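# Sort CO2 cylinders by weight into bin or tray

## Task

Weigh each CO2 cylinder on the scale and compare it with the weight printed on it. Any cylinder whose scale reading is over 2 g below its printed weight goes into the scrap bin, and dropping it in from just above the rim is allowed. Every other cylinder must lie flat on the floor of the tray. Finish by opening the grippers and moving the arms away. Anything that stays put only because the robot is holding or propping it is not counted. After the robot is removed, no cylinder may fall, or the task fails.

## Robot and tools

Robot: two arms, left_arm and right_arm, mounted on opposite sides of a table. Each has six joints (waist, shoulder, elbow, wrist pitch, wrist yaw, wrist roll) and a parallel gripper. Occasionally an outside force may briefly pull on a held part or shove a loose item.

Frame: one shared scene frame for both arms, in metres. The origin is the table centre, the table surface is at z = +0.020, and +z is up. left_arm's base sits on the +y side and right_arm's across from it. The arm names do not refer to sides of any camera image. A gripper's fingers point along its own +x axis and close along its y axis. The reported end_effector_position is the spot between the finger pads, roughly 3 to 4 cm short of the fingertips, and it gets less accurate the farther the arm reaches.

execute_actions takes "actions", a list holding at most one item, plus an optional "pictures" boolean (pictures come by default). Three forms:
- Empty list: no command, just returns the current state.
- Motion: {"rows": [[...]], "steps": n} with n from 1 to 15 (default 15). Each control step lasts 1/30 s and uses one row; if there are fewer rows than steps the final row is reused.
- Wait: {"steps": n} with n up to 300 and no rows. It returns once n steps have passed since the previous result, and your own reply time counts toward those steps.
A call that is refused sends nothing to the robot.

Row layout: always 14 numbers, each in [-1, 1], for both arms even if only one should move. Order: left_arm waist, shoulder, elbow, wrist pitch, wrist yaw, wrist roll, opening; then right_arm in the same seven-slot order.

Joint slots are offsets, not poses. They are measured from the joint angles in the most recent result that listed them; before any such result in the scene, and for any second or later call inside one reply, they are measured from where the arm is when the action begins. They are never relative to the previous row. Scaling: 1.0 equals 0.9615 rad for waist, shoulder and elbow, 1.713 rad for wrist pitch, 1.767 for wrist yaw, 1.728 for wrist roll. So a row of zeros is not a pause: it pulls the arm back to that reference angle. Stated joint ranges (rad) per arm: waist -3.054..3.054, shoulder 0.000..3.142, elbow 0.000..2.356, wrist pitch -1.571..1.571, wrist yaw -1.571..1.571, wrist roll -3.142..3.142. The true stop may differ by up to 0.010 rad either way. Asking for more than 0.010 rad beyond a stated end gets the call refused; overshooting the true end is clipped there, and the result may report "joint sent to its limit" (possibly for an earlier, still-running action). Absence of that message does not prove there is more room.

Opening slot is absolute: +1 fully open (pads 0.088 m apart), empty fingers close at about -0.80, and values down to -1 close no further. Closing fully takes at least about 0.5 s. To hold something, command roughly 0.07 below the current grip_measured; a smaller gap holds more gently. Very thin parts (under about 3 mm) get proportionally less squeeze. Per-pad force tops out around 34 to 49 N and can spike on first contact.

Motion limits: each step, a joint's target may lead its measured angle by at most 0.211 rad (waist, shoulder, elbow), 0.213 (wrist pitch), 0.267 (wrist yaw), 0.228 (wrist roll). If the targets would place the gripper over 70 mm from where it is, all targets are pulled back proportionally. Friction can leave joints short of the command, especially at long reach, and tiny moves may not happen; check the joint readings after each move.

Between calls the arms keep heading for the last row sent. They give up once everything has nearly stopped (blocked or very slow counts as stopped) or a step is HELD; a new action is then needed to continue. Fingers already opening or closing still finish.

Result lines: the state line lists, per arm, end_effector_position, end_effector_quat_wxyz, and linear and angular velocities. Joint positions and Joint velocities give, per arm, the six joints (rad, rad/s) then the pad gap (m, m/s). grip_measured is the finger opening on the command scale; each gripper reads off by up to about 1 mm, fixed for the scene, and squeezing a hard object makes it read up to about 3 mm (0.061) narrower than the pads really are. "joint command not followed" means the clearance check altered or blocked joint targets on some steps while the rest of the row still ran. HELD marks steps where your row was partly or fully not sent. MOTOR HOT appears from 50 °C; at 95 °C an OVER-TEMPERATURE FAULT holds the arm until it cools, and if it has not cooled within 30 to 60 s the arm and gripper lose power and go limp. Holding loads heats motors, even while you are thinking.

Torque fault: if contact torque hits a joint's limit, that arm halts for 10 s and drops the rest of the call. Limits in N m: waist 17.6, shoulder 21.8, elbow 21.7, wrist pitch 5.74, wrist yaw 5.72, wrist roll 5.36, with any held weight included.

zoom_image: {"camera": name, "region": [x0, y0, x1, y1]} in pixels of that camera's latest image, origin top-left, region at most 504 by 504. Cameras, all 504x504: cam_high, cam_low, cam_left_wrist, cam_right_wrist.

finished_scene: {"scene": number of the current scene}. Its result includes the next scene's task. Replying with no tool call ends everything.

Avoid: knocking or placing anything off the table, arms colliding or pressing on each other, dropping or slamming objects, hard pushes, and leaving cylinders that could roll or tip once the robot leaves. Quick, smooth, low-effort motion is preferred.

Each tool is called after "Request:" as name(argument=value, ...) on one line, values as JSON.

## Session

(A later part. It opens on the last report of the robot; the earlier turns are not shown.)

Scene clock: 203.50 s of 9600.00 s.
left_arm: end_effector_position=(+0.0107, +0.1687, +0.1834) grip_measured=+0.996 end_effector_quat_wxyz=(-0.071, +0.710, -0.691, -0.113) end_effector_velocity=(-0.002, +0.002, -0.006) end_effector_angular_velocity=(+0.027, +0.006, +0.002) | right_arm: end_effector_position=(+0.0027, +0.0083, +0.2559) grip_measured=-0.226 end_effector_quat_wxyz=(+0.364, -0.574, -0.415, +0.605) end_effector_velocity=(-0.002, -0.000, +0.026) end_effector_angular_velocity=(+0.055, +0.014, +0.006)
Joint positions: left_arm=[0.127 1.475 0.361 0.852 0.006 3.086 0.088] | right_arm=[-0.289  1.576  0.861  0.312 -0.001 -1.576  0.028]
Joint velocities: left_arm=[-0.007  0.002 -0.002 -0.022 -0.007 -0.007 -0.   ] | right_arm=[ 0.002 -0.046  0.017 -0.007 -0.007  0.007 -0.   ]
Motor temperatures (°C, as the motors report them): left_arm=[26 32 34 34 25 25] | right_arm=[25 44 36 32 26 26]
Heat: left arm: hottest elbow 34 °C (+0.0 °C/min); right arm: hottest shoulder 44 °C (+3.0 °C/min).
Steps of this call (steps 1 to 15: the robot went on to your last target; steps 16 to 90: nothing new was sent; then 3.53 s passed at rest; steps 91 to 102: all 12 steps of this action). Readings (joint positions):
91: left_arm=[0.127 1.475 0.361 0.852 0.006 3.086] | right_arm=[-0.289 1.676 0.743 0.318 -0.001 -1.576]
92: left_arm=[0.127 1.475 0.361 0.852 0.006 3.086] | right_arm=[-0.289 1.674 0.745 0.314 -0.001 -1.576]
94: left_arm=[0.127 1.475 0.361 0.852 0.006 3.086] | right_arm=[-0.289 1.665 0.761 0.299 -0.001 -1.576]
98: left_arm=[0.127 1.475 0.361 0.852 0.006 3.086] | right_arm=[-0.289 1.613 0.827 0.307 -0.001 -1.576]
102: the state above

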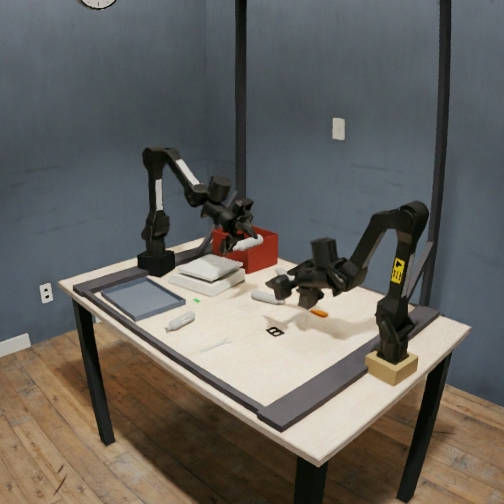

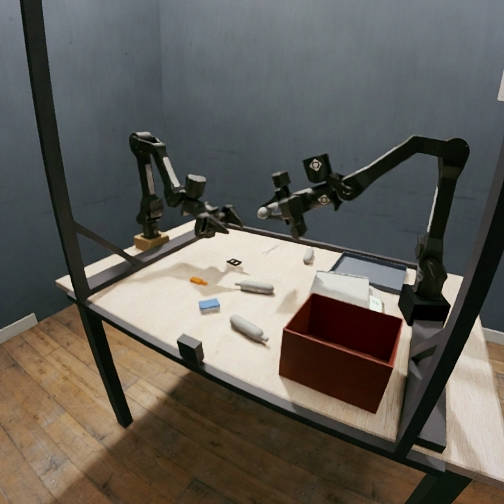

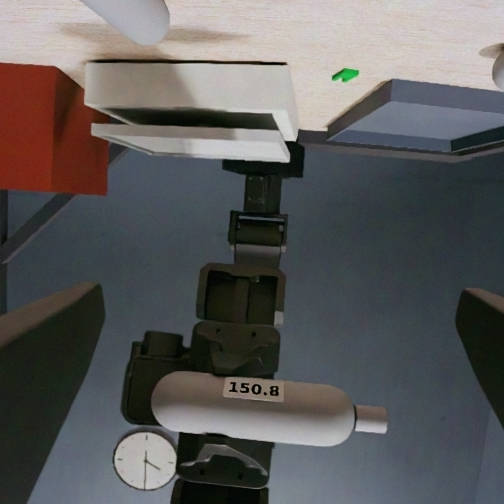

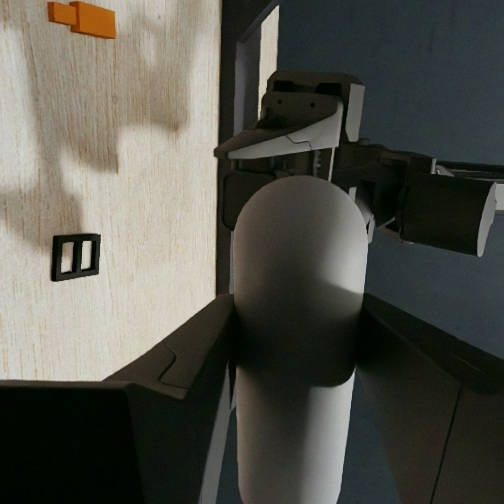

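Request:
execute_actions(actions=[{"rows": [
[0,0,0,0,0,0,1, 0.004,-0.002,0,-0.01,0,0,-0.3],
[0,0,0,0,0,0,1, 0.012,-0.006,0,-0.03,0,-0.005,-0.3],
[0,0,0,0,0,0,1, 0.025,-0.012,0,-0.06,0,-0.012,-0.3],
[0,0,0,0,0,0,1, 0.045,-0.02,0,-0.10,0,-0.02,-0.3],
[0,0,0,0,0,0,1, 0.07,-0.03,0,-0.14,0,-0.03,-0.3],
[0,0,0,0,0,0,1, 0.10,-0.043,0.003,-0.18,0,-0.043,-0.3],
[0,0,0,0,0,0,1, 0.13,-0.058,0.006,-0.22,0,-0.058,-0.3],
[0,0,0,0,0,0,1, 0.165,-0.074,0.009,-0.26,0,-0.074,-0.3],
[0,0,0,0,0,0,1, 0.20,-0.09,0.012,-0.30,0,-0.09,-0.3],
[0,0,0,0,0,0,1, 0.235,-0.106,0.015,-0.34,0,-0.106,-0.3],
[0,0,0,0,0,0,1, 0.27,-0.122,0.018,-0.38,0,-0.122,-0.3],
[0,0,0,0,0,0,1, 0.305,-0.138,0.021,-0.42,0,-0.138,-0.3],
[0,0,0,0,0,0,1, 0.34,-0.154,0.024,-0.46,0,-0.154,-0.3],
[0,0,0,0,0,0,1, 0.375,-0.17,0.027,-0.55,0,-0.17,-0.3],
[0,0,0,0,0,0,1, 0.405,-0.182,0.030,-0.797,0,-0.182,-0.3]
], "steps": 15}], pictures=false)

Request:
execute_actions(actions=[{"steps": 15}])

Scene clock: 214.17 s of 9600.00 s.
left_arm: end_effector_position=(+0.0107, +0.1687, +0.1834) grip_measured=+0.996 end_effector_quat_wxyz=(-0.071, +0.710, -0.691, -0.113) end_effector_velocity=(+0.002, +0.001, -0.002) end_effector_angular_velocity=(+0.007, +0.002, +0.021) | right_arm: end_effector_position=(-0.0931, -0.1216, +0.1847) grip_measured=-0.226 end_effector_quat_wxyz=(+0.023, +0.630, +0.411, -0.658) end_effector_velocity=(-0.192, -0.413, -0.025) end_effector_angular_velocity=(-1.010, -0.817, +1.601)
Joint positions: left_arm=[0.127 1.475 0.361 0.852 0.006 3.086 0.088] | right_arm=[ 0.026  1.452  0.867 -0.429 -0.002 -1.826  0.028]
Joint velocities: left_arm=[-0.002 -0.002 -0.002 -0.007 -0.022 -0.007 -0.   ] | right_arm=[ 0.974 -0.471  0.09  -1.81  -0.022 -0.725 -0.   ]
Motor temperatures (°C, as the motors report them): left_arm=[26 32 34 34 25 25] | right_arm=[25 44 37 34 26 26]
Heat: left arm: hottest elbow 34 °C (+0.0 °C/min); right arm: hottest shoulder 44 °C (+3.0 °C/min).
Steps of this call (steps 1 to 15: the robot went on to your last target; steps 16 to 90: nothing new was sent; then 7.17 s passed at rest; steps 91 to 105: all 15 steps of this action). Readings (joint positions):
91: left_arm=[0.127 1.475 0.361 0.852 0.006 3.086] | right_arm=[-0.289 1.577 0.861 0.303 -0.001 -1.576]
92: left_arm=[0.127 1.475 0.361 0.852 0.006 3.086] | right_arm=[-0.288 1.577 0.861 0.296 -0.001 -1.576]
94: left_arm=[0.127 1.475 0.361 0.852 0.006 3.086] | right_arm=[-0.280 1.575 0.861 0.243 -0.000 -1.585]
98: left_arm=[0.127 1.475 0.361 0.852 0.006 3.086] | right_arm=[-0.207 1.555 0.861 0.013 0.002 -1.646]
105: the state above

Scene clock: 214.67 s of 9600.00 s.
left_arm: end_effector_position=(+0.0107, +0.1687, +0.1834) grip_measured=+0.996 end_effector_quat_wxyz=(-0.071, +0.710, -0.691, -0.113) end_effector_velocity=(-0.002, +0.001, -0.002) end_effector_angular_velocity=(+0.007, +0.005, +0.002) | right_arm: end_effector_position=(-0.0601, -0.2421, +0.1625) grip_measured=-0.226 end_effector_quat_wxyz=(+0.272, +0.653, +0.267, -0.655) end_effector_velocity=(+0.011, -0.015, +0.000) end_effector_angular_velocity=(-0.069, -0.043, +0.015)
Joint positions: left_arm=[0.127 1.475 0.361 0.852 0.006 3.086 0.088] | right_arm=[ 0.098  1.412  0.879 -1.044 -0.003 -1.886  0.028]
Joint velocities: left_arm=[-0.007 -0.002 -0.002 -0.007 -0.007 -0.007 -0.   ] | right_arm=[-0.007 -0.002 -0.002 -0.081  0.007 -0.022 -0.   ]
Motor temperatures (°C, as the motors report them): left_arm=[26 32 34 34 25 25] | right_arm=[25 44 37 34 26 26]
Heat: left arm: hottest elbow 34 °C (+0.0 °C/min); right arm: hottest shoulder 44 °C (+3.0 °C/min).
Steps of this call (steps 1 to 15: the robot went on to your last target). Readings (joint positions):
1: left_arm=[0.127 1.475 0.361 0.852 0.006 3.086] | right_arm=[0.056 1.438 0.870 -0.491 -0.004 -1.846]
2: left_arm=[0.127 1.475 0.361 0.852 0.006 3.086] | right_arm=[0.078 1.428 0.874 -0.553 -0.007 -1.859]
4: left_arm=[0.127 1.475 0.361 0.852 0.006 3.086] | right_arm=[0.096 1.415 0.878 -0.676 -0.007 -1.873]
8: left_arm=[0.127 1.475 0.361 0.852 0.006 3.086] | right_arm=[0.098 1.414 0.879 -0.925 -0.003 -1.883]
15: the state above

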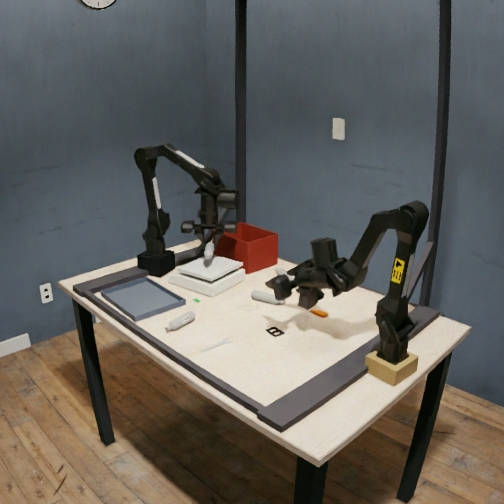

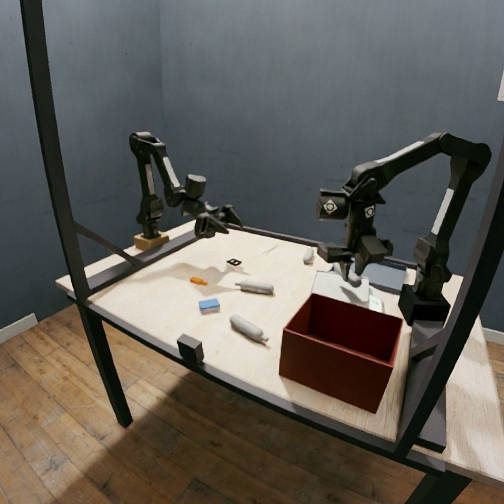

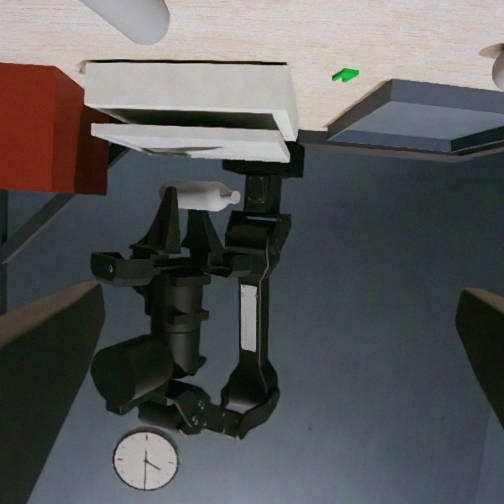

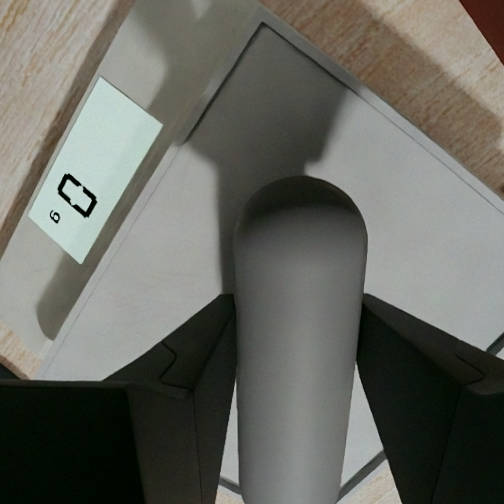

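Request:
execute_actions(actions=[{"rows": [
[0,0,0,0,0,0,1, -0.004,0.002,-0.006,0.004,0,-0.002,-0.3],
[0,0,0,0,0,0,1, -0.012,0.005,-0.017,0.012,0,-0.006,-0.3],
[0,0,0,0,0,0,1, -0.022,0.009,-0.032,0.024,0,-0.011,-0.3],
[0,0,0,0,0,0,1, -0.031,0.014,-0.050,0.037,0,-0.016,-0.3],
[0,0,0,0,0,0,1, -0.037,0.020,-0.070,0.051,0,-0.019,-0.3],
[0,0,0,0,0,0,1, -0.037,0.025,-0.088,0.065,0,-0.019,-0.3],
[0,0,0,0,0,0,1, -0.037,0.030,-0.105,0.077,0,-0.019,-0.3],
[0,0,0,0,0,0,1, -0.037,0.034,-0.119,0.087,0,-0.019,-0.3],
[0,0,0,0,0,0,1, -0.037,0.037,-0.129,0.095,0,-0.019,-0.3],
[0,0,0,0,0,0,1, -0.037,0.039,-0.136,0.100,0,-0.019,-0.3],
[0,0,0,0,0,0,1, -0.037,0.040,-0.140,0.103,0,-0.019,-0.3]
], "steps": 15}], pictures=false)

Request:
execute_actions(actions=[{"rows": [
[0,0,0,0,0,0,1, 0,0,0,0,0,0,-0.26],
[0,0,0,0,0,0,1, 0,0,0,0,0,0,-0.22],
[0,0,0,0,0,0,1, 0,0,0,0,0,0,-0.19],
[0,0,0,0,0,0,1, 0,0,0,0,0,0,-0.16],
[0,0,0,0,0,0,1, 0,0,0,0,0,0,-0.13],
[0,0,0,0,0,0,1, 0,0,0,0,0,0,-0.09],
[0,0,0,0,0,0,1, 0,0,0,0,0,0,-0.03],
[0,0,0,0,0,0,1, 0,0,0,0,0,0,0.04],
[0,0,0,0,0,0,1, 0,0,0,0,0,0,0.10],
[0,0,0,0,0,0,1, 0,0,0,0,0,0,0.15]
], "steps": 15}], pictures=false)

Request:
execute_actions(actions=[{"steps": 15}])

Scene clock: 233.27 s of 9600.00 s.
left_arm: end_effector_position=(+0.0107, +0.1687, +0.1834) grip_measured=+0.996 end_effector_quat_wxyz=(-0.071, +0.710, -0.691, -0.113) end_effector_velocity=(+0.000, +0.001, -0.002) end_effector_angular_velocity=(+0.007, +0.005, +0.007) | right_arm: end_effector_position=(-0.0518, -0.2430, +0.1259) grip_measured=-0.226 end_effector_quat_wxyz=(+0.268, +0.653, +0.268, -0.656) end_effector_velocity=(-0.004, +0.006, -0.005) end_effector_angular_velocity=(+0.039, +0.026, +0.005)
Joint positions: left_arm=[0.127 1.475 0.361 0.852 0.006 3.086 0.088] | right_arm=[ 0.066  1.447  0.752 -0.877 -0.003 -1.913  0.028]
Joint velocities: left_arm=[-0.002 -0.002 -0.002 -0.007 -0.007 -0.007 -0.   ] | right_arm=[-0.002 -0.002 -0.022  0.066 -0.007 -0.007 -0.   ]
Motor temperatures (°C, as the motors report them): left_arm=[26 32 35 35 25 25] | right_arm=[25 41 37 32 26 26]
Heat: left arm: hottest elbow 35 °C (+1.0 °C/min); right arm: hottest shoulder 41 °C (-1.0 °C/min).
Steps of this call (steps 1 to 15: the robot went on to your last target; steps 16 to 90: nothing new was sent; then 15.10 s passed at rest; steps 91 to 105: all 15 steps of this action). Readings (joint positions):
91: left_arm=[0.127 1.475 0.361 0.852 0.006 3.086] | right_arm=[0.098 1.412 0.879 -1.051 -0.003 -1.886]
92: left_arm=[0.127 1.475 0.361 0.852 0.006 3.086] | right_arm=[0.098 1.412 0.878 -1.047 -0.003 -1.887]
94: left_arm=[0.127 1.475 0.361 0.852 0.006 3.086] | right_arm=[0.089 1.412 0.866 -1.019 -0.003 -1.895]
98: left_arm=[0.127 1.475 0.361 0.852 0.006 3.086] | right_arm=[0.068 1.427 0.809 -0.943 -0.003 -1.910]
105: the state above

Scene clock: 233.77 s of 9600.00 s.
left_arm: end_effector_position=(+0.0107, +0.1687, +0.1834) grip_measured=+0.996 end_effector_quat_wxyz=(-0.071, +0.710, -0.691, -0.113) end_effector_velocity=(-0.002, +0.000, +0.001) end_effector_angular_velocity=(-0.008, +0.009, -0.008) | right_arm: end_effector_position=(-0.0518, -0.2428, +0.1258) grip_measured=+0.130 end_effector_quat_wxyz=(+0.268, +0.653, +0.268, -0.656) end_effector_velocity=(-0.001, -0.001, -0.001) end_effector_angular_velocity=(-0.007, +0.021, +0.000)
Joint positions: left_arm=[0.127 1.475 0.361 0.852 0.006 3.086 0.088] | right_arm=[ 0.065  1.447  0.751 -0.875 -0.003 -1.913  0.045]
Joint velocities: left_arm=[-0.002 -0.002 -0.002  0.007  0.007 -0.007 -0.   ] | right_arm=[-0.007 -0.002 -0.007  0.007 -0.022 -0.007  0.01 ]
Motor temperatures (°C, as the motors report them): left_arm=[26 32 35 35 25 25] | right_arm=[25 41 37 32 26 26]
Heat: left arm: hottest elbow 35 °C (+1.0 °C/min); right arm: hottest shoulder 41 °C (-1.0 °C/min).
Steps of this call (steps 1 to 15: all 15 steps of this action). Readings (joint positions):
1: left_arm=[0.127 1.475 0.361 0.852 0.006 3.086] | right_arm=[0.065 1.447 0.751 -0.875 -0.003 -1.913]
2: left_arm=[0.127 1.475 0.361 0.852 0.006 3.086] | right_arm=[0.065 1.447 0.751 -0.875 -0.003 -1.913]
4: left_arm=[0.127 1.475 0.361 0.852 0.006 3.086] | right_arm=[0.065 1.447 0.751 -0.875 -0.003 -1.913]
8: left_arm=[0.127 1.475 0.361 0.852 0.006 3.086] | right_arm=[0.065 1.447 0.751 -0.875 -0.003 -1.913]
15: the state above

Scene clock: 234.27 s of 9600.00 s.
left_arm: end_effector_position=(+0.0107, +0.1687, +0.1834) grip_measured=+0.996 end_effector_quat_wxyz=(-0.071, +0.710, -0.691, -0.113) end_effector_velocity=(-0.002, +0.001, -0.002) end_effector_angular_velocity=(+0.007, +0.005, +0.002) | right_arm: end_effector_position=(-0.0518, -0.2428, +0.1258) grip_measured=+0.147 end_effector_quat_wxyz=(+0.268, +0.653, +0.268, -0.656) end_effector_velocity=(+0.001, -0.000, -0.001) end_effector_angular_velocity=(-0.001, +0.008, +0.015)
Joint positions: left_arm=[0.127 1.475 0.361 0.852 0.006 3.086 0.088] | right_arm=[ 0.065  1.447  0.751 -0.875 -0.003 -1.913  0.046]
Joint velocities: left_arm=[-0.007 -0.002 -0.002 -0.007 -0.007 -0.007 -0.   ] | right_arm=[-0.007 -0.002 -0.007  0.007 -0.007 -0.022 -0.   ]
Motor temperatures (°C, as the motors report them): left_arm=[26 32 35 35 25 25] | right_arm=[25 41 37 32 26 26]
Heat: left arm: hottest elbow 35 °C (+1.0 °C/min); right arm: hottest shoulder 41 °C (-1.0 °C/min).
Steps of this call (steps 1 to 15: the robot went on to your last target). Readings (joint positions):
1: left_arm=[0.127 1.475 0.361 0.852 0.006 3.086] | right_arm=[0.065 1.447 0.751 -0.875 -0.003 -1.913]
2: left_arm=[0.127 1.475 0.361 0.852 0.006 3.086] | right_arm=[0.065 1.447 0.751 -0.875 -0.003 -1.913]
4: left_arm=[0.127 1.475 0.361 0.852 0.006 3.086] | right_arm=[0.065 1.447 0.751 -0.875 -0.003 -1.913]
8: left_arm=[0.127 1.475 0.361 0.852 0.006 3.086] | right_arm=[0.065 1.447 0.751 -0.875 -0.003 -1.913]
15: the state above
All arms were judged still, so your last target was given up. Only a new action makes them travel on or press farther. Fingers that are still opening or closing keep moving.

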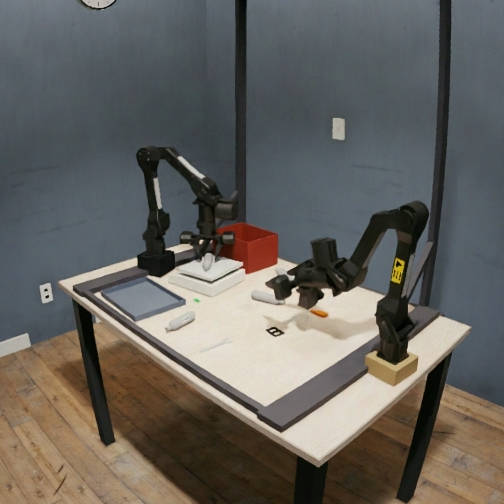

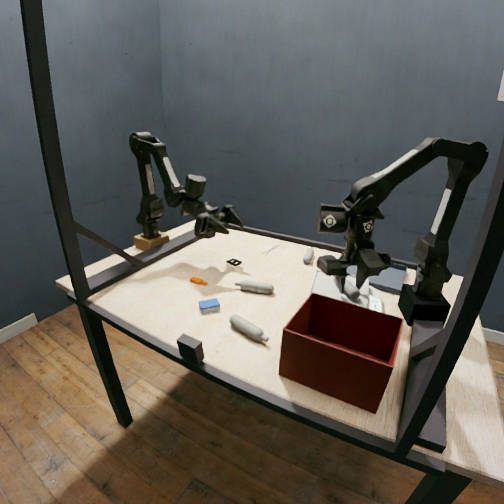

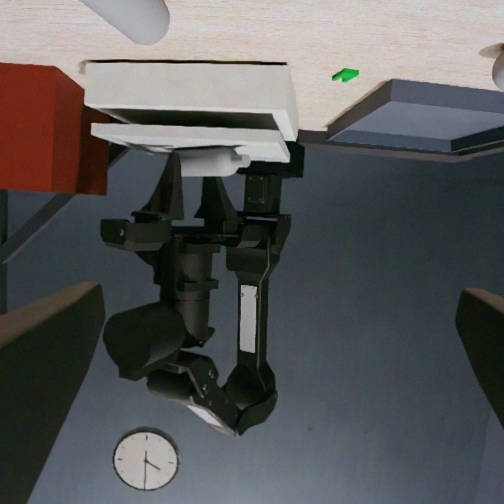

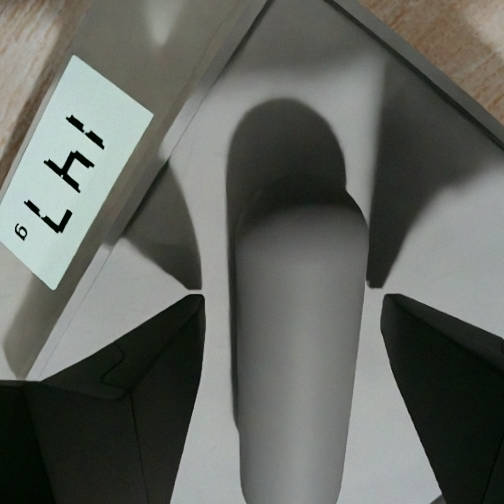

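Request:
execute_actions(actions=[])

Scene clock: 250.50 s of 9600.00 s.
left_arm: end_effector_position=(+0.0107, +0.1687, +0.1834) grip_measured=+0.996 end_effector_quat_wxyz=(-0.071, +0.710, -0.691, -0.113) end_effector_velocity=(+0.000, -0.000, +0.000) end_effector_angular_velocity=(+0.003, -0.009, +0.003) | right_arm: end_effector_position=(-0.0518, -0.2428, +0.1258) grip_measured=+0.147 end_effector_quat_wxyz=(+0.268, +0.653, +0.268, -0.656) end_effector_velocity=(+0.000, -0.002, -0.000) end_effector_angular_velocity=(-0.010, +0.004, +0.005)
Joint positions: left_arm=[0.127 1.475 0.361 0.852 0.006 3.086 0.088] | right_arm=[ 0.065  1.447  0.751 -0.875 -0.003 -1.913  0.046]
Joint velocities: left_arm=[-0.002 -0.002  0.002 -0.007 -0.007  0.007  0.   ] | right_arm=[-0.002 -0.002 -0.002 -0.007 -0.007 -0.007 -0.   ]
Motor temperatures (°C, as the motors report them): left_arm=[26 32 35 35 25 25] | right_arm=[25 39 36 31 26 26]
Heat: left arm: hottest elbow 35 °C (+1.0 °C/min); right arm: hottest shoulder 39 °C (-4.0 °C/min).
Steps of this call (steps 1 to 90: nothing new was sent; then 13.23 s passed at rest). Readings (joint positions):
1: left_arm=[0.127 1.475 0.361 0.852 0.006 3.086] | right_arm=[0.065 1.447 0.751 -0.875 -0.003 -1.913]
2: left_arm=[0.127 1.475 0.361 0.852 0.006 3.086] | right_arm=[0.065 1.447 0.751 -0.875 -0.003 -1.913]
4: left_arm=[0.127 1.475 0.361 0.852 0.006 3.086] | right_arm=[0.065 1.447 0.751 -0.875 -0.003 -1.913]
8: left_arm=[0.127 1.475 0.361 0.852 0.006 3.086] | right_arm=[0.065 1.447 0.751 -0.875 -0.003 -1.913]
90: the state above

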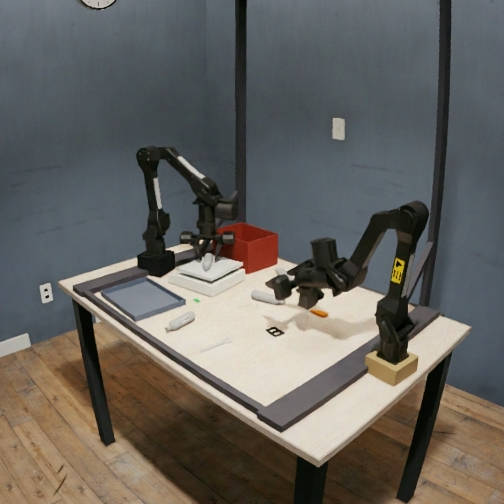

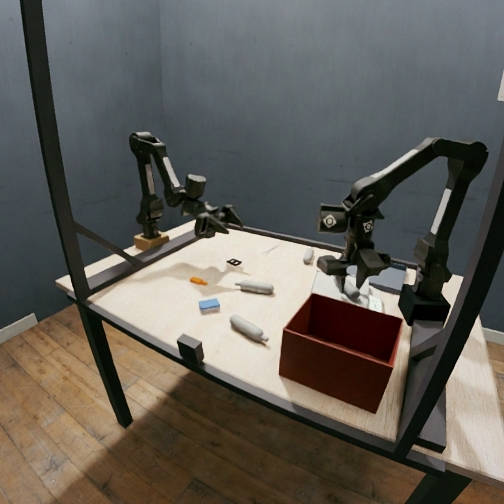

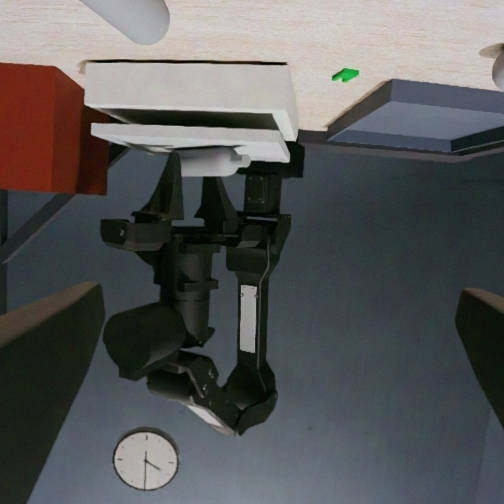

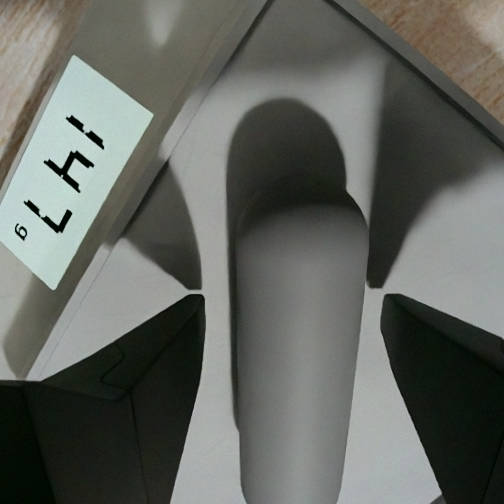

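147 g vs 150.8 → scrap.

Request:
execute_actions(actions=[{"rows": [
[0,0,0,0,0,0,1, 0,0,0,0,0,0,0.02],
[0,0,0,0,0,0,1, 0,0,0,0,0,0,-0.07],
[0,0,0,0,0,0,1, 0,0,0,0,0,0,-0.12],
[0,0,0,0,0,0,1, 0,0,0,0,0,0,-0.15],
[0,0,0,0,0,0,1, 0,0,0,0,0,0,-0.18],
[0,0,0,0,0,0,1, 0,0,0,0,0,0,-0.21],
[0,0,0,0,0,0,1, 0,0,0,0,0,0,-0.24],
[0,0,0,0,0,0,1, 0,0,0,0,0,0,-0.27],
[0,0,0,0,0,0,1, 0,0,0,0,0,0,-0.3]
], "steps": 10}], pictures=false)

Request:
execute_actions(actions=[{"rows": [
[0,0,0,0,0,0,1, 0,0,0.02,-0.011,0,0,-0.3],
[0,0,0,0,0,0,1, 0,0,0.05,-0.028,0,0,-0.3],
[0,0,0,0,0,0,1, 0.01,0,0.09,-0.051,0,0,-0.3],
[0,0,0,0,0,0,1, 0.03,0,0.14,-0.079,0,0,-0.3],
[0,0,0,0,0,0,1, 0.06,0,0.195,-0.109,0,0,-0.3],
[0,0,0,0,0,0,1, 0.10,0,0.25,-0.140,0,0,-0.3],
[0,0,0,0,0,0,1, 0.15,0,0.305,-0.171,0,0,-0.3],
[0,0,0,0,0,0,1, 0.21,0.02,0.36,-0.191,0,-0.003,-0.3],
[0,0,0,0,0,0,1, 0.275,0.05,0.41,-0.202,0,-0.006,-0.3],
[0,0,0,0,0,0,1, 0.34,0.09,0.46,-0.208,0,-0.01,-0.3],
[0,0,0,0,0,0,1, 0.405,0.14,0.51,-0.208,0,-0.01,-0.3],
[0,0,0,0,0,0,1, 0.47,0.19,0.56,-0.208,0,-0.01,-0.3],
[0,0,0,0,0,0,1, 0.535,0.245,0.615,-0.206,0,-0.01,-0.3],
[0,0,0,0,0,0,1, 0.61,0.31,0.675,-0.203,0,-0.01,-0.3],
[0,0,0,0,0,0,1, 0.807,0.390,0.746,-0.197,0,-0.01,-0.3]
], "steps": 15}], pictures=false)

Request:
execute_actions(actions=[{"steps": 12}])

Scene clock: 254.80 s of 9600.00 s.
left_arm: end_effector_position=(+0.0107, +0.1687, +0.1834) grip_measured=+0.996 end_effector_quat_wxyz=(-0.071, +0.710, -0.691, -0.113) end_effector_velocity=(+0.000, +0.001, -0.002) end_effector_angular_velocity=(+0.007, +0.020, +0.010) | right_arm: end_effector_position=(-0.0517, -0.2429, +0.1258) grip_measured=-0.229 end_effector_quat_wxyz=(+0.268, +0.653, +0.268, -0.656) end_effector_velocity=(+0.001, -0.002, -0.000) end_effector_angular_velocity=(-0.010, +0.004, +0.000)
Joint positions: left_arm=[0.127 1.475 0.361 0.852 0.006 3.086 0.088] | right_arm=[ 0.065  1.447  0.751 -0.875 -0.003 -1.913  0.028]
Joint velocities: left_arm=[-0.002 -0.002 -0.002 -0.007 -0.007 -0.022  0.   ] | right_arm=[-0.007 -0.002 -0.002 -0.007 -0.007 -0.007 -0.   ]
Motor temperatures (°C, as the motors report them): left_arm=[26 32 35 35 25 25] | right_arm=[25 38 36 31 26 26]
Heat: left arm: hottest elbow 35 °C (+1.0 °C/min); right arm: hottest shoulder 38 °C (-6.0 °C/min).
Steps of this call (steps 1 to 90: nothing new was sent; then 0.97 s passed at rest; steps 91 to 100: all 10 steps of this action). Readings (joint positions):
91: left_arm=[0.127 1.475 0.361 0.852 0.006 3.086] | right_arm=[0.065 1.447 0.751 -0.875 -0.003 -1.913]
92: left_arm=[0.127 1.475 0.361 0.852 0.006 3.086] | right_arm=[0.065 1.447 0.751 -0.875 -0.003 -1.913]
94: left_arm=[0.127 1.475 0.361 0.852 0.006 3.086] | right_arm=[0.065 1.447 0.751 -0.875 -0.003 -1.913]
98: left_arm=[0.127 1.475 0.361 0.852 0.006 3.086] | right_arm=[0.065 1.447 0.751 -0.875 -0.003 -1.913]
100: the state above

Scene clock: 255.30 s of 9600.00 s.
left_arm: end_effector_position=(+0.0107, +0.1687, +0.1834) grip_measured=+0.996 end_effector_quat_wxyz=(-0.071, +0.710, -0.691, -0.113) end_effector_velocity=(+0.002, +0.001, +0.000) end_effector_angular_velocity=(+0.003, -0.009, +0.008) | right_arm: end_effector_position=(-0.1951, -0.2528, +0.2134) grip_measured=-0.229 end_effector_quat_wxyz=(+0.409, +0.569, +0.423, -0.575) end_effector_velocity=(-0.570, -0.133, -0.049) end_effector_angular_velocity=(-0.064, -0.046, +1.534)
Joint positions: left_arm=[0.127 1.475 0.361 0.852 0.006 3.086 0.088] | right_arm=[ 0.534  1.653  1.316 -1.212 -0.002 -1.925  0.028]
Joint velocities: left_arm=[ 0.002 -0.007 -0.002 -0.007 -0.007  0.007 -0.   ] | right_arm=[ 1.526  1.458  1.389 -0.007 -0.022 -0.007  0.   ]
Motor temperatures (°C, as the motors report them): left_arm=[26 32 35 35 25 25] | right_arm=[25 38 36 31 26 26]
Heat: left arm: hottest elbow 35 °C (+1.0 °C/min); right arm: hottest shoulder 38 °C (-7.1 °C/min).
Steps of this call (steps 1 to 15: all 15 steps of this action). Readings (joint positions):
1: left_arm=[0.127 1.475 0.361 0.852 0.006 3.086] | right_arm=[0.065 1.447 0.753 -0.877 -0.003 -1.913]
2: left_arm=[0.127 1.475 0.361 0.852 0.006 3.086] | right_arm=[0.065 1.447 0.759 -0.886 -0.003 -1.913]
4: left_arm=[0.127 1.475 0.361 0.852 0.006 3.086] | right_arm=[0.069 1.448 0.792 -0.941 -0.003 -1.913]
8: left_arm=[0.127 1.475 0.361 0.852 0.006 3.086] | right_arm=[0.156 1.450 0.960 -1.101 -0.000 -1.913]
15: the state above

Scene clock: 255.70 s of 9600.00 s.
left_arm: end_effector_position=(+0.0107, +0.1687, +0.1834) grip_measured=+0.996 end_effector_quat_wxyz=(-0.071, +0.710, -0.691, -0.113) end_effector_velocity=(+0.000, +0.000, +0.003) end_effector_angular_velocity=(-0.012, +0.005, +0.007) | right_arm: end_effector_position=(-0.2744, -0.3202, +0.2006) grip_measured=-0.228 end_effector_quat_wxyz=(+0.500, +0.499, +0.498, -0.502) end_effector_velocity=(+0.005, +0.021, +0.005) end_effector_angular_velocity=(+0.011, +0.009, -0.054)
Joint positions: left_arm=[0.127 1.475 0.361 0.852 0.006 3.086 0.088] | right_arm=[ 0.843  1.816  1.455 -1.212 -0.005 -1.926  0.028]
Joint velocities: left_arm=[-0.002 -0.007 -0.002  0.007 -0.007 -0.007 -0.   ] | right_arm=[-0.061 -0.002  0.017 -0.007  0.007 -0.007  0.   ]
Motor temperatures (°C, as the motors report them): left_arm=[26 32 35 35 25 25] | right_arm=[25 38 36 31 26 26]
Heat: left arm: hottest elbow 35 °C (+1.0 °C/min); right arm: hottest shoulder 38 °C (-7.0 °C/min).
Steps of this call (steps 1 to 12: the robot went on to your last target). Readings (joint positions):
1: left_arm=[0.127 1.475 0.361 0.852 0.006 3.086] | right_arm=[0.585 1.699 1.359 -1.210 -0.002 -1.925]
2: left_arm=[0.127 1.475 0.361 0.852 0.006 3.086] | right_arm=[0.637 1.739 1.392 -1.205 -0.002 -1.925]
4: left_arm=[0.127 1.475 0.361 0.852 0.006 3.086] | right_arm=[0.745 1.790 1.429 -1.204 -0.004 -1.926]
8: left_arm=[0.127 1.475 0.361 0.852 0.006 3.086] | right_arm=[0.850 1.816 1.446 -1.212 -0.013 -1.926]
12: the state above

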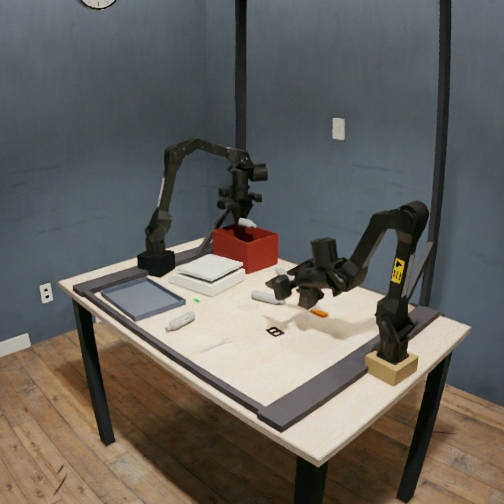

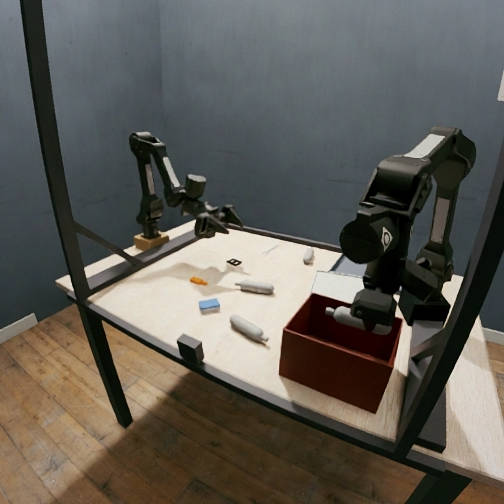

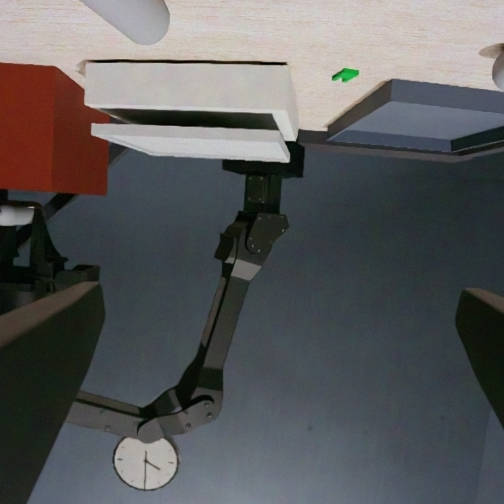

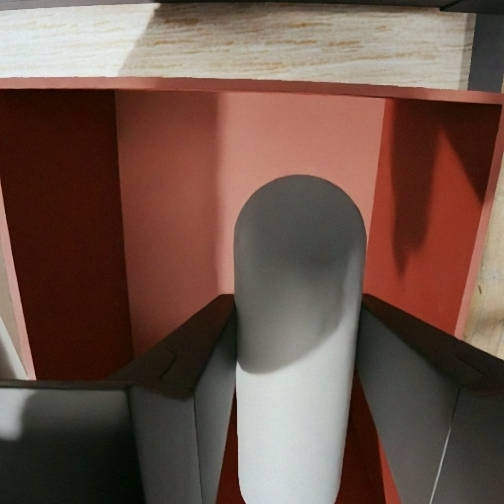

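Request:
execute_actions(actions=[{"rows": [
[0,0,0,0,0,0,1, -0.004,0,0,0,0,0,-0.1],
[0,0,0,0,0,0,1, -0.004,0,0,0,0,0,0.1],
[0,0,0,0,0,0,1, -0.004,0,0,0,0,0,0.3],
[0,0,0,0,0,0,1, -0.004,0,0,0,0,0,0.45],
[0,0,0,0,0,0,1, -0.004,0,0,0,0,0,0.6]
], "steps": 5}], pictures=false)

Request:
execute_actions(actions=[{"rows": [
[0,0,0,0,0,0,1, -0.01,0,0.02,-0.011,0,-0.003,0.75],
[0,0,0,0,0,0,1, -0.03,0.01,0.06,-0.028,0,-0.01,0.9],
[0,0,0,0,0,0,1, -0.06,0.03,0.11,-0.045,0,-0.02,1],
[0,0,0,0,0,0,1, -0.10,0.06,0.17,-0.062,0,-0.033,1],
[0,0,0,0,0,0,1, -0.145,0.10,0.23,-0.073,0,-0.048,1],
[0,0,0,0,0,0,1, -0.19,0.14,0.29,-0.084,0,-0.063,1],
[0,0,0,0,0,0,1, -0.24,0.185,0.35,-0.093,0,-0.078,1],
[0,0,0,0,0,0,1, -0.29,0.23,0.41,-0.101,0,-0.094,1],
[0,0,0,0,0,0,1, -0.34,0.28,0.47,-0.107,0,-0.11,1],
[0,0,0,0,0,0,1, -0.39,0.33,0.53,-0.112,0,-0.126,1],
[0,0,0,0,0,0,1, -0.44,0.39,0.585,-0.109,0,-0.142,1],
[0,0,0,0,0,0,1, -0.485,0.46,0.64,-0.101,0,-0.157,1],
[0,0,0,0,0,0,1, -0.525,0.53,0.69,-0.09,0,-0.17,1],
[0,0,0,0,0,0,1, -0.558,0.61,0.74,-0.073,0,-0.181,1],
[0,0,0,0,0,0,1, -0.580,0.699,0.784,-0.045,0,-0.19,1]
], "steps": 15}], pictures=false)

Request:
execute_actions(actions=[{"steps": 12}])

Scene clock: 277.20 s of 9600.00 s.
left_arm: end_effector_position=(+0.0107, +0.1687, +0.1834) grip_measured=+0.996 end_effector_quat_wxyz=(-0.071, +0.710, -0.691, -0.113) end_effector_velocity=(-0.002, +0.002, -0.005) end_effector_angular_velocity=(+0.022, +0.010, -0.008) | right_arm: end_effector_position=(-0.2743, -0.3195, +0.2007) grip_measured=+0.201 end_effector_quat_wxyz=(+0.500, +0.500, +0.498, -0.503) end_effector_velocity=(+0.003, -0.002, -0.001) end_effector_angular_velocity=(-0.025, -0.004, -0.000)
Joint positions: left_arm=[0.127 1.475 0.361 0.852 0.006 3.086 0.088] | right_arm=[ 0.841  1.816  1.456 -1.212 -0.005 -1.926  0.049]
Joint velocities: left_arm=[-0.002 -0.002 -0.002 -0.022  0.007 -0.007 -0.   ] | right_arm=[-0.007 -0.002 -0.007 -0.007 -0.022 -0.007  0.175]
Motor temperatures (°C, as the motors report them): left_arm=[26 32 35 36 25 25] | right_arm=[25 40 38 30 26 26]
Heat: left arm: hottest wrist pitch 36 °C (+2.0 °C/min); right arm: hottest shoulder 40 °C (-3.0 °C/min).
Steps of this call (steps 1 to 30: the robot went on to your last target; steps 31 to 90: nothing new was sent; then 18.33 s passed at rest; steps 91 to 95: all 5 steps of this action). Readings (joint positions):
91: left_arm=[0.127 1.475 0.361 0.852 0.006 3.086] | right_arm=[0.841 1.816 1.456 -1.212 -0.005 -1.926]
92: left_arm=[0.127 1.475 0.361 0.852 0.006 3.086] | right_arm=[0.841 1.816 1.456 -1.212 -0.005 -1.926]
94: left_arm=[0.127 1.475 0.361 0.852 0.006 3.086] | right_arm=[0.841 1.816 1.456 -1.212 -0.005 -1.926]
95: the state above

Scene clock: 277.70 s of 9600.00 s.
left_arm: end_effector_position=(+0.0107, +0.1687, +0.1834) grip_measured=+0.996 end_effector_quat_wxyz=(-0.071, +0.710, -0.691, -0.113) end_effector_velocity=(+0.000, +0.002, -0.003) end_effector_angular_velocity=(+0.012, +0.005, +0.007) | right_arm: end_effector_position=(-0.2670, -0.1221, +0.2060) grip_measured=+1.000 end_effector_quat_wxyz=(+0.433, +0.542, +0.465, -0.549) end_effector_velocity=(+0.047, +0.580, -0.205) end_effector_angular_velocity=(+0.407, +0.347, -0.431)
Joint positions: left_arm=[0.127 1.475 0.361 0.852 0.006 3.086 0.088] | right_arm=[ 0.4    2.208  2.043 -1.36  -0.007 -2.179  0.088]
Joint velocities: left_arm=[-0.002 -0.002 -0.007 -0.007 -0.007 -0.007 -0.   ] | right_arm=[-0.994  1.258  1.209  0.579  0.007 -0.564  0.   ]
Motor temperatures (°C, as the motors report them): left_arm=[26 32 35 36 25 25] | right_arm=[25 40 38 30 26 26]
Heat: left arm: hottest wrist pitch 36 °C (+2.0 °C/min); right arm: hottest shoulder 40 °C (-3.0 °C/min).
Steps of this call (steps 1 to 15: all 15 steps of this action). Readings (joint positions):
1: left_arm=[0.127 1.475 0.361 0.852 0.006 3.086] | right_arm=[0.841 1.816 1.456 -1.213 -0.005 -1.926]
2: left_arm=[0.127 1.475 0.361 0.852 0.006 3.086] | right_arm=[0.838 1.816 1.463 -1.224 -0.005 -1.928]
4: left_arm=[0.127 1.475 0.361 0.852 0.006 3.086] | right_arm=[0.817 1.832 1.509 -1.270 -0.007 -1.947]
8: left_arm=[0.127 1.475 0.361 0.852 0.006 3.086] | right_arm=[0.687 1.930 1.715 -1.340 -0.008 -2.027]
15: the state above

Scene clock: 278.10 s of 9600.00 s.
left_arm: end_effector_position=(+0.0107, +0.1687, +0.1834) grip_measured=+0.996 end_effector_quat_wxyz=(-0.071, +0.710, -0.691, -0.113) end_effector_velocity=(+0.000, +0.002, -0.005) end_effector_angular_velocity=(+0.022, +0.006, +0.007) | right_arm: end_effector_position=(-0.2502, -0.0571, +0.1191) grip_measured=+1.000 end_effector_quat_wxyz=(+0.444, +0.555, +0.428, -0.558) end_effector_velocity=(-0.061, +0.019, +0.044) end_effector_angular_velocity=(+0.168, +0.155, +0.063)
Joint positions: left_arm=[0.127 1.475 0.361 0.852 0.006 3.086 0.088] | right_arm=[ 0.28   2.492  2.191 -1.293 -0.003 -2.25   0.088]
Joint velocities: left_arm=[-0.002 -0.002 -0.002 -0.022 -0.007 -0.007 -0.   ] | right_arm=[ 0.071 -0.002  0.173  0.051 -0.022  0.007  0.   ]
Motor temperatures (°C, as the motors report them): left_arm=[26 32 35 36 25 25] | right_arm=[25 40 38 30 26 26]
Heat: left arm: hottest wrist pitch 36 °C (+2.0 °C/min); right arm: hottest shoulder 40 °C (-3.0 °C/min).
Steps of this call (steps 1 to 12: the robot went on to your last target). Readings (joint positions):
1: left_arm=[0.127 1.475 0.361 0.852 0.006 3.086] | right_arm=[0.368 2.253 2.083 -1.339 -0.007 -2.197]
2: left_arm=[0.127 1.475 0.361 0.852 0.006 3.086] | right_arm=[0.340 2.298 2.120 -1.321 -0.006 -2.211]
4: left_arm=[0.127 1.475 0.361 0.852 0.006 3.086] | right_arm=[0.298 2.382 2.173 -1.300 -0.004 -2.232]
8: left_arm=[0.127 1.475 0.361 0.852 0.006 3.086] | right_arm=[0.270 2.481 2.185 -1.295 -0.003 -2.247]
12: the state above

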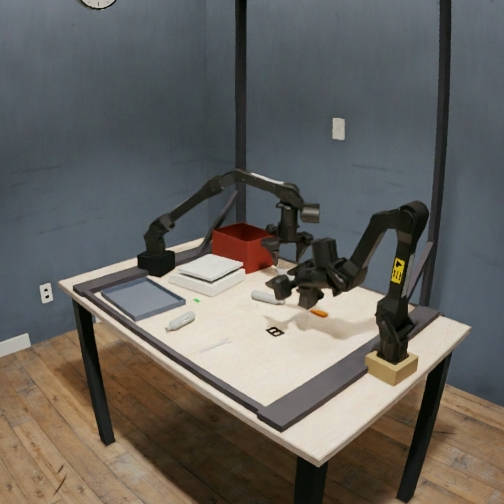

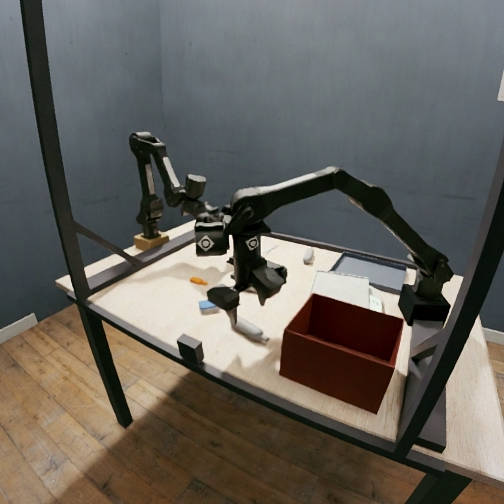

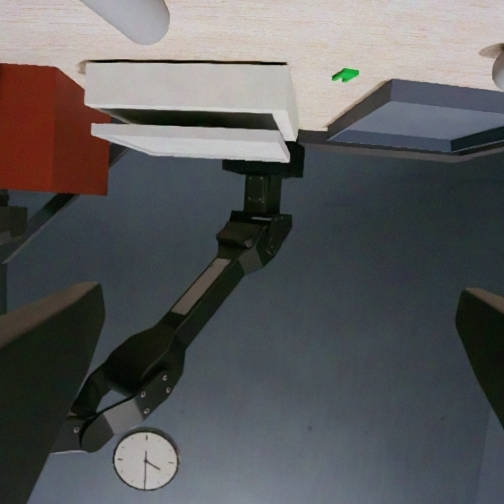

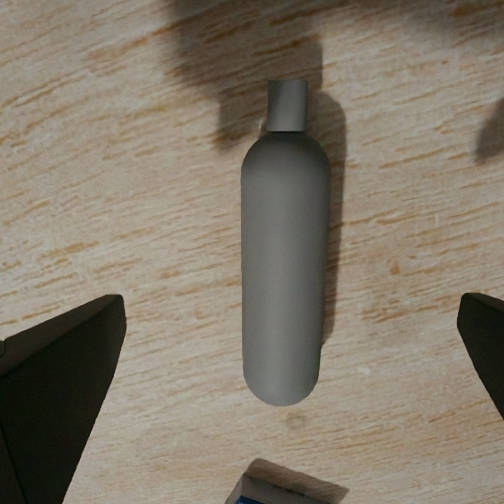

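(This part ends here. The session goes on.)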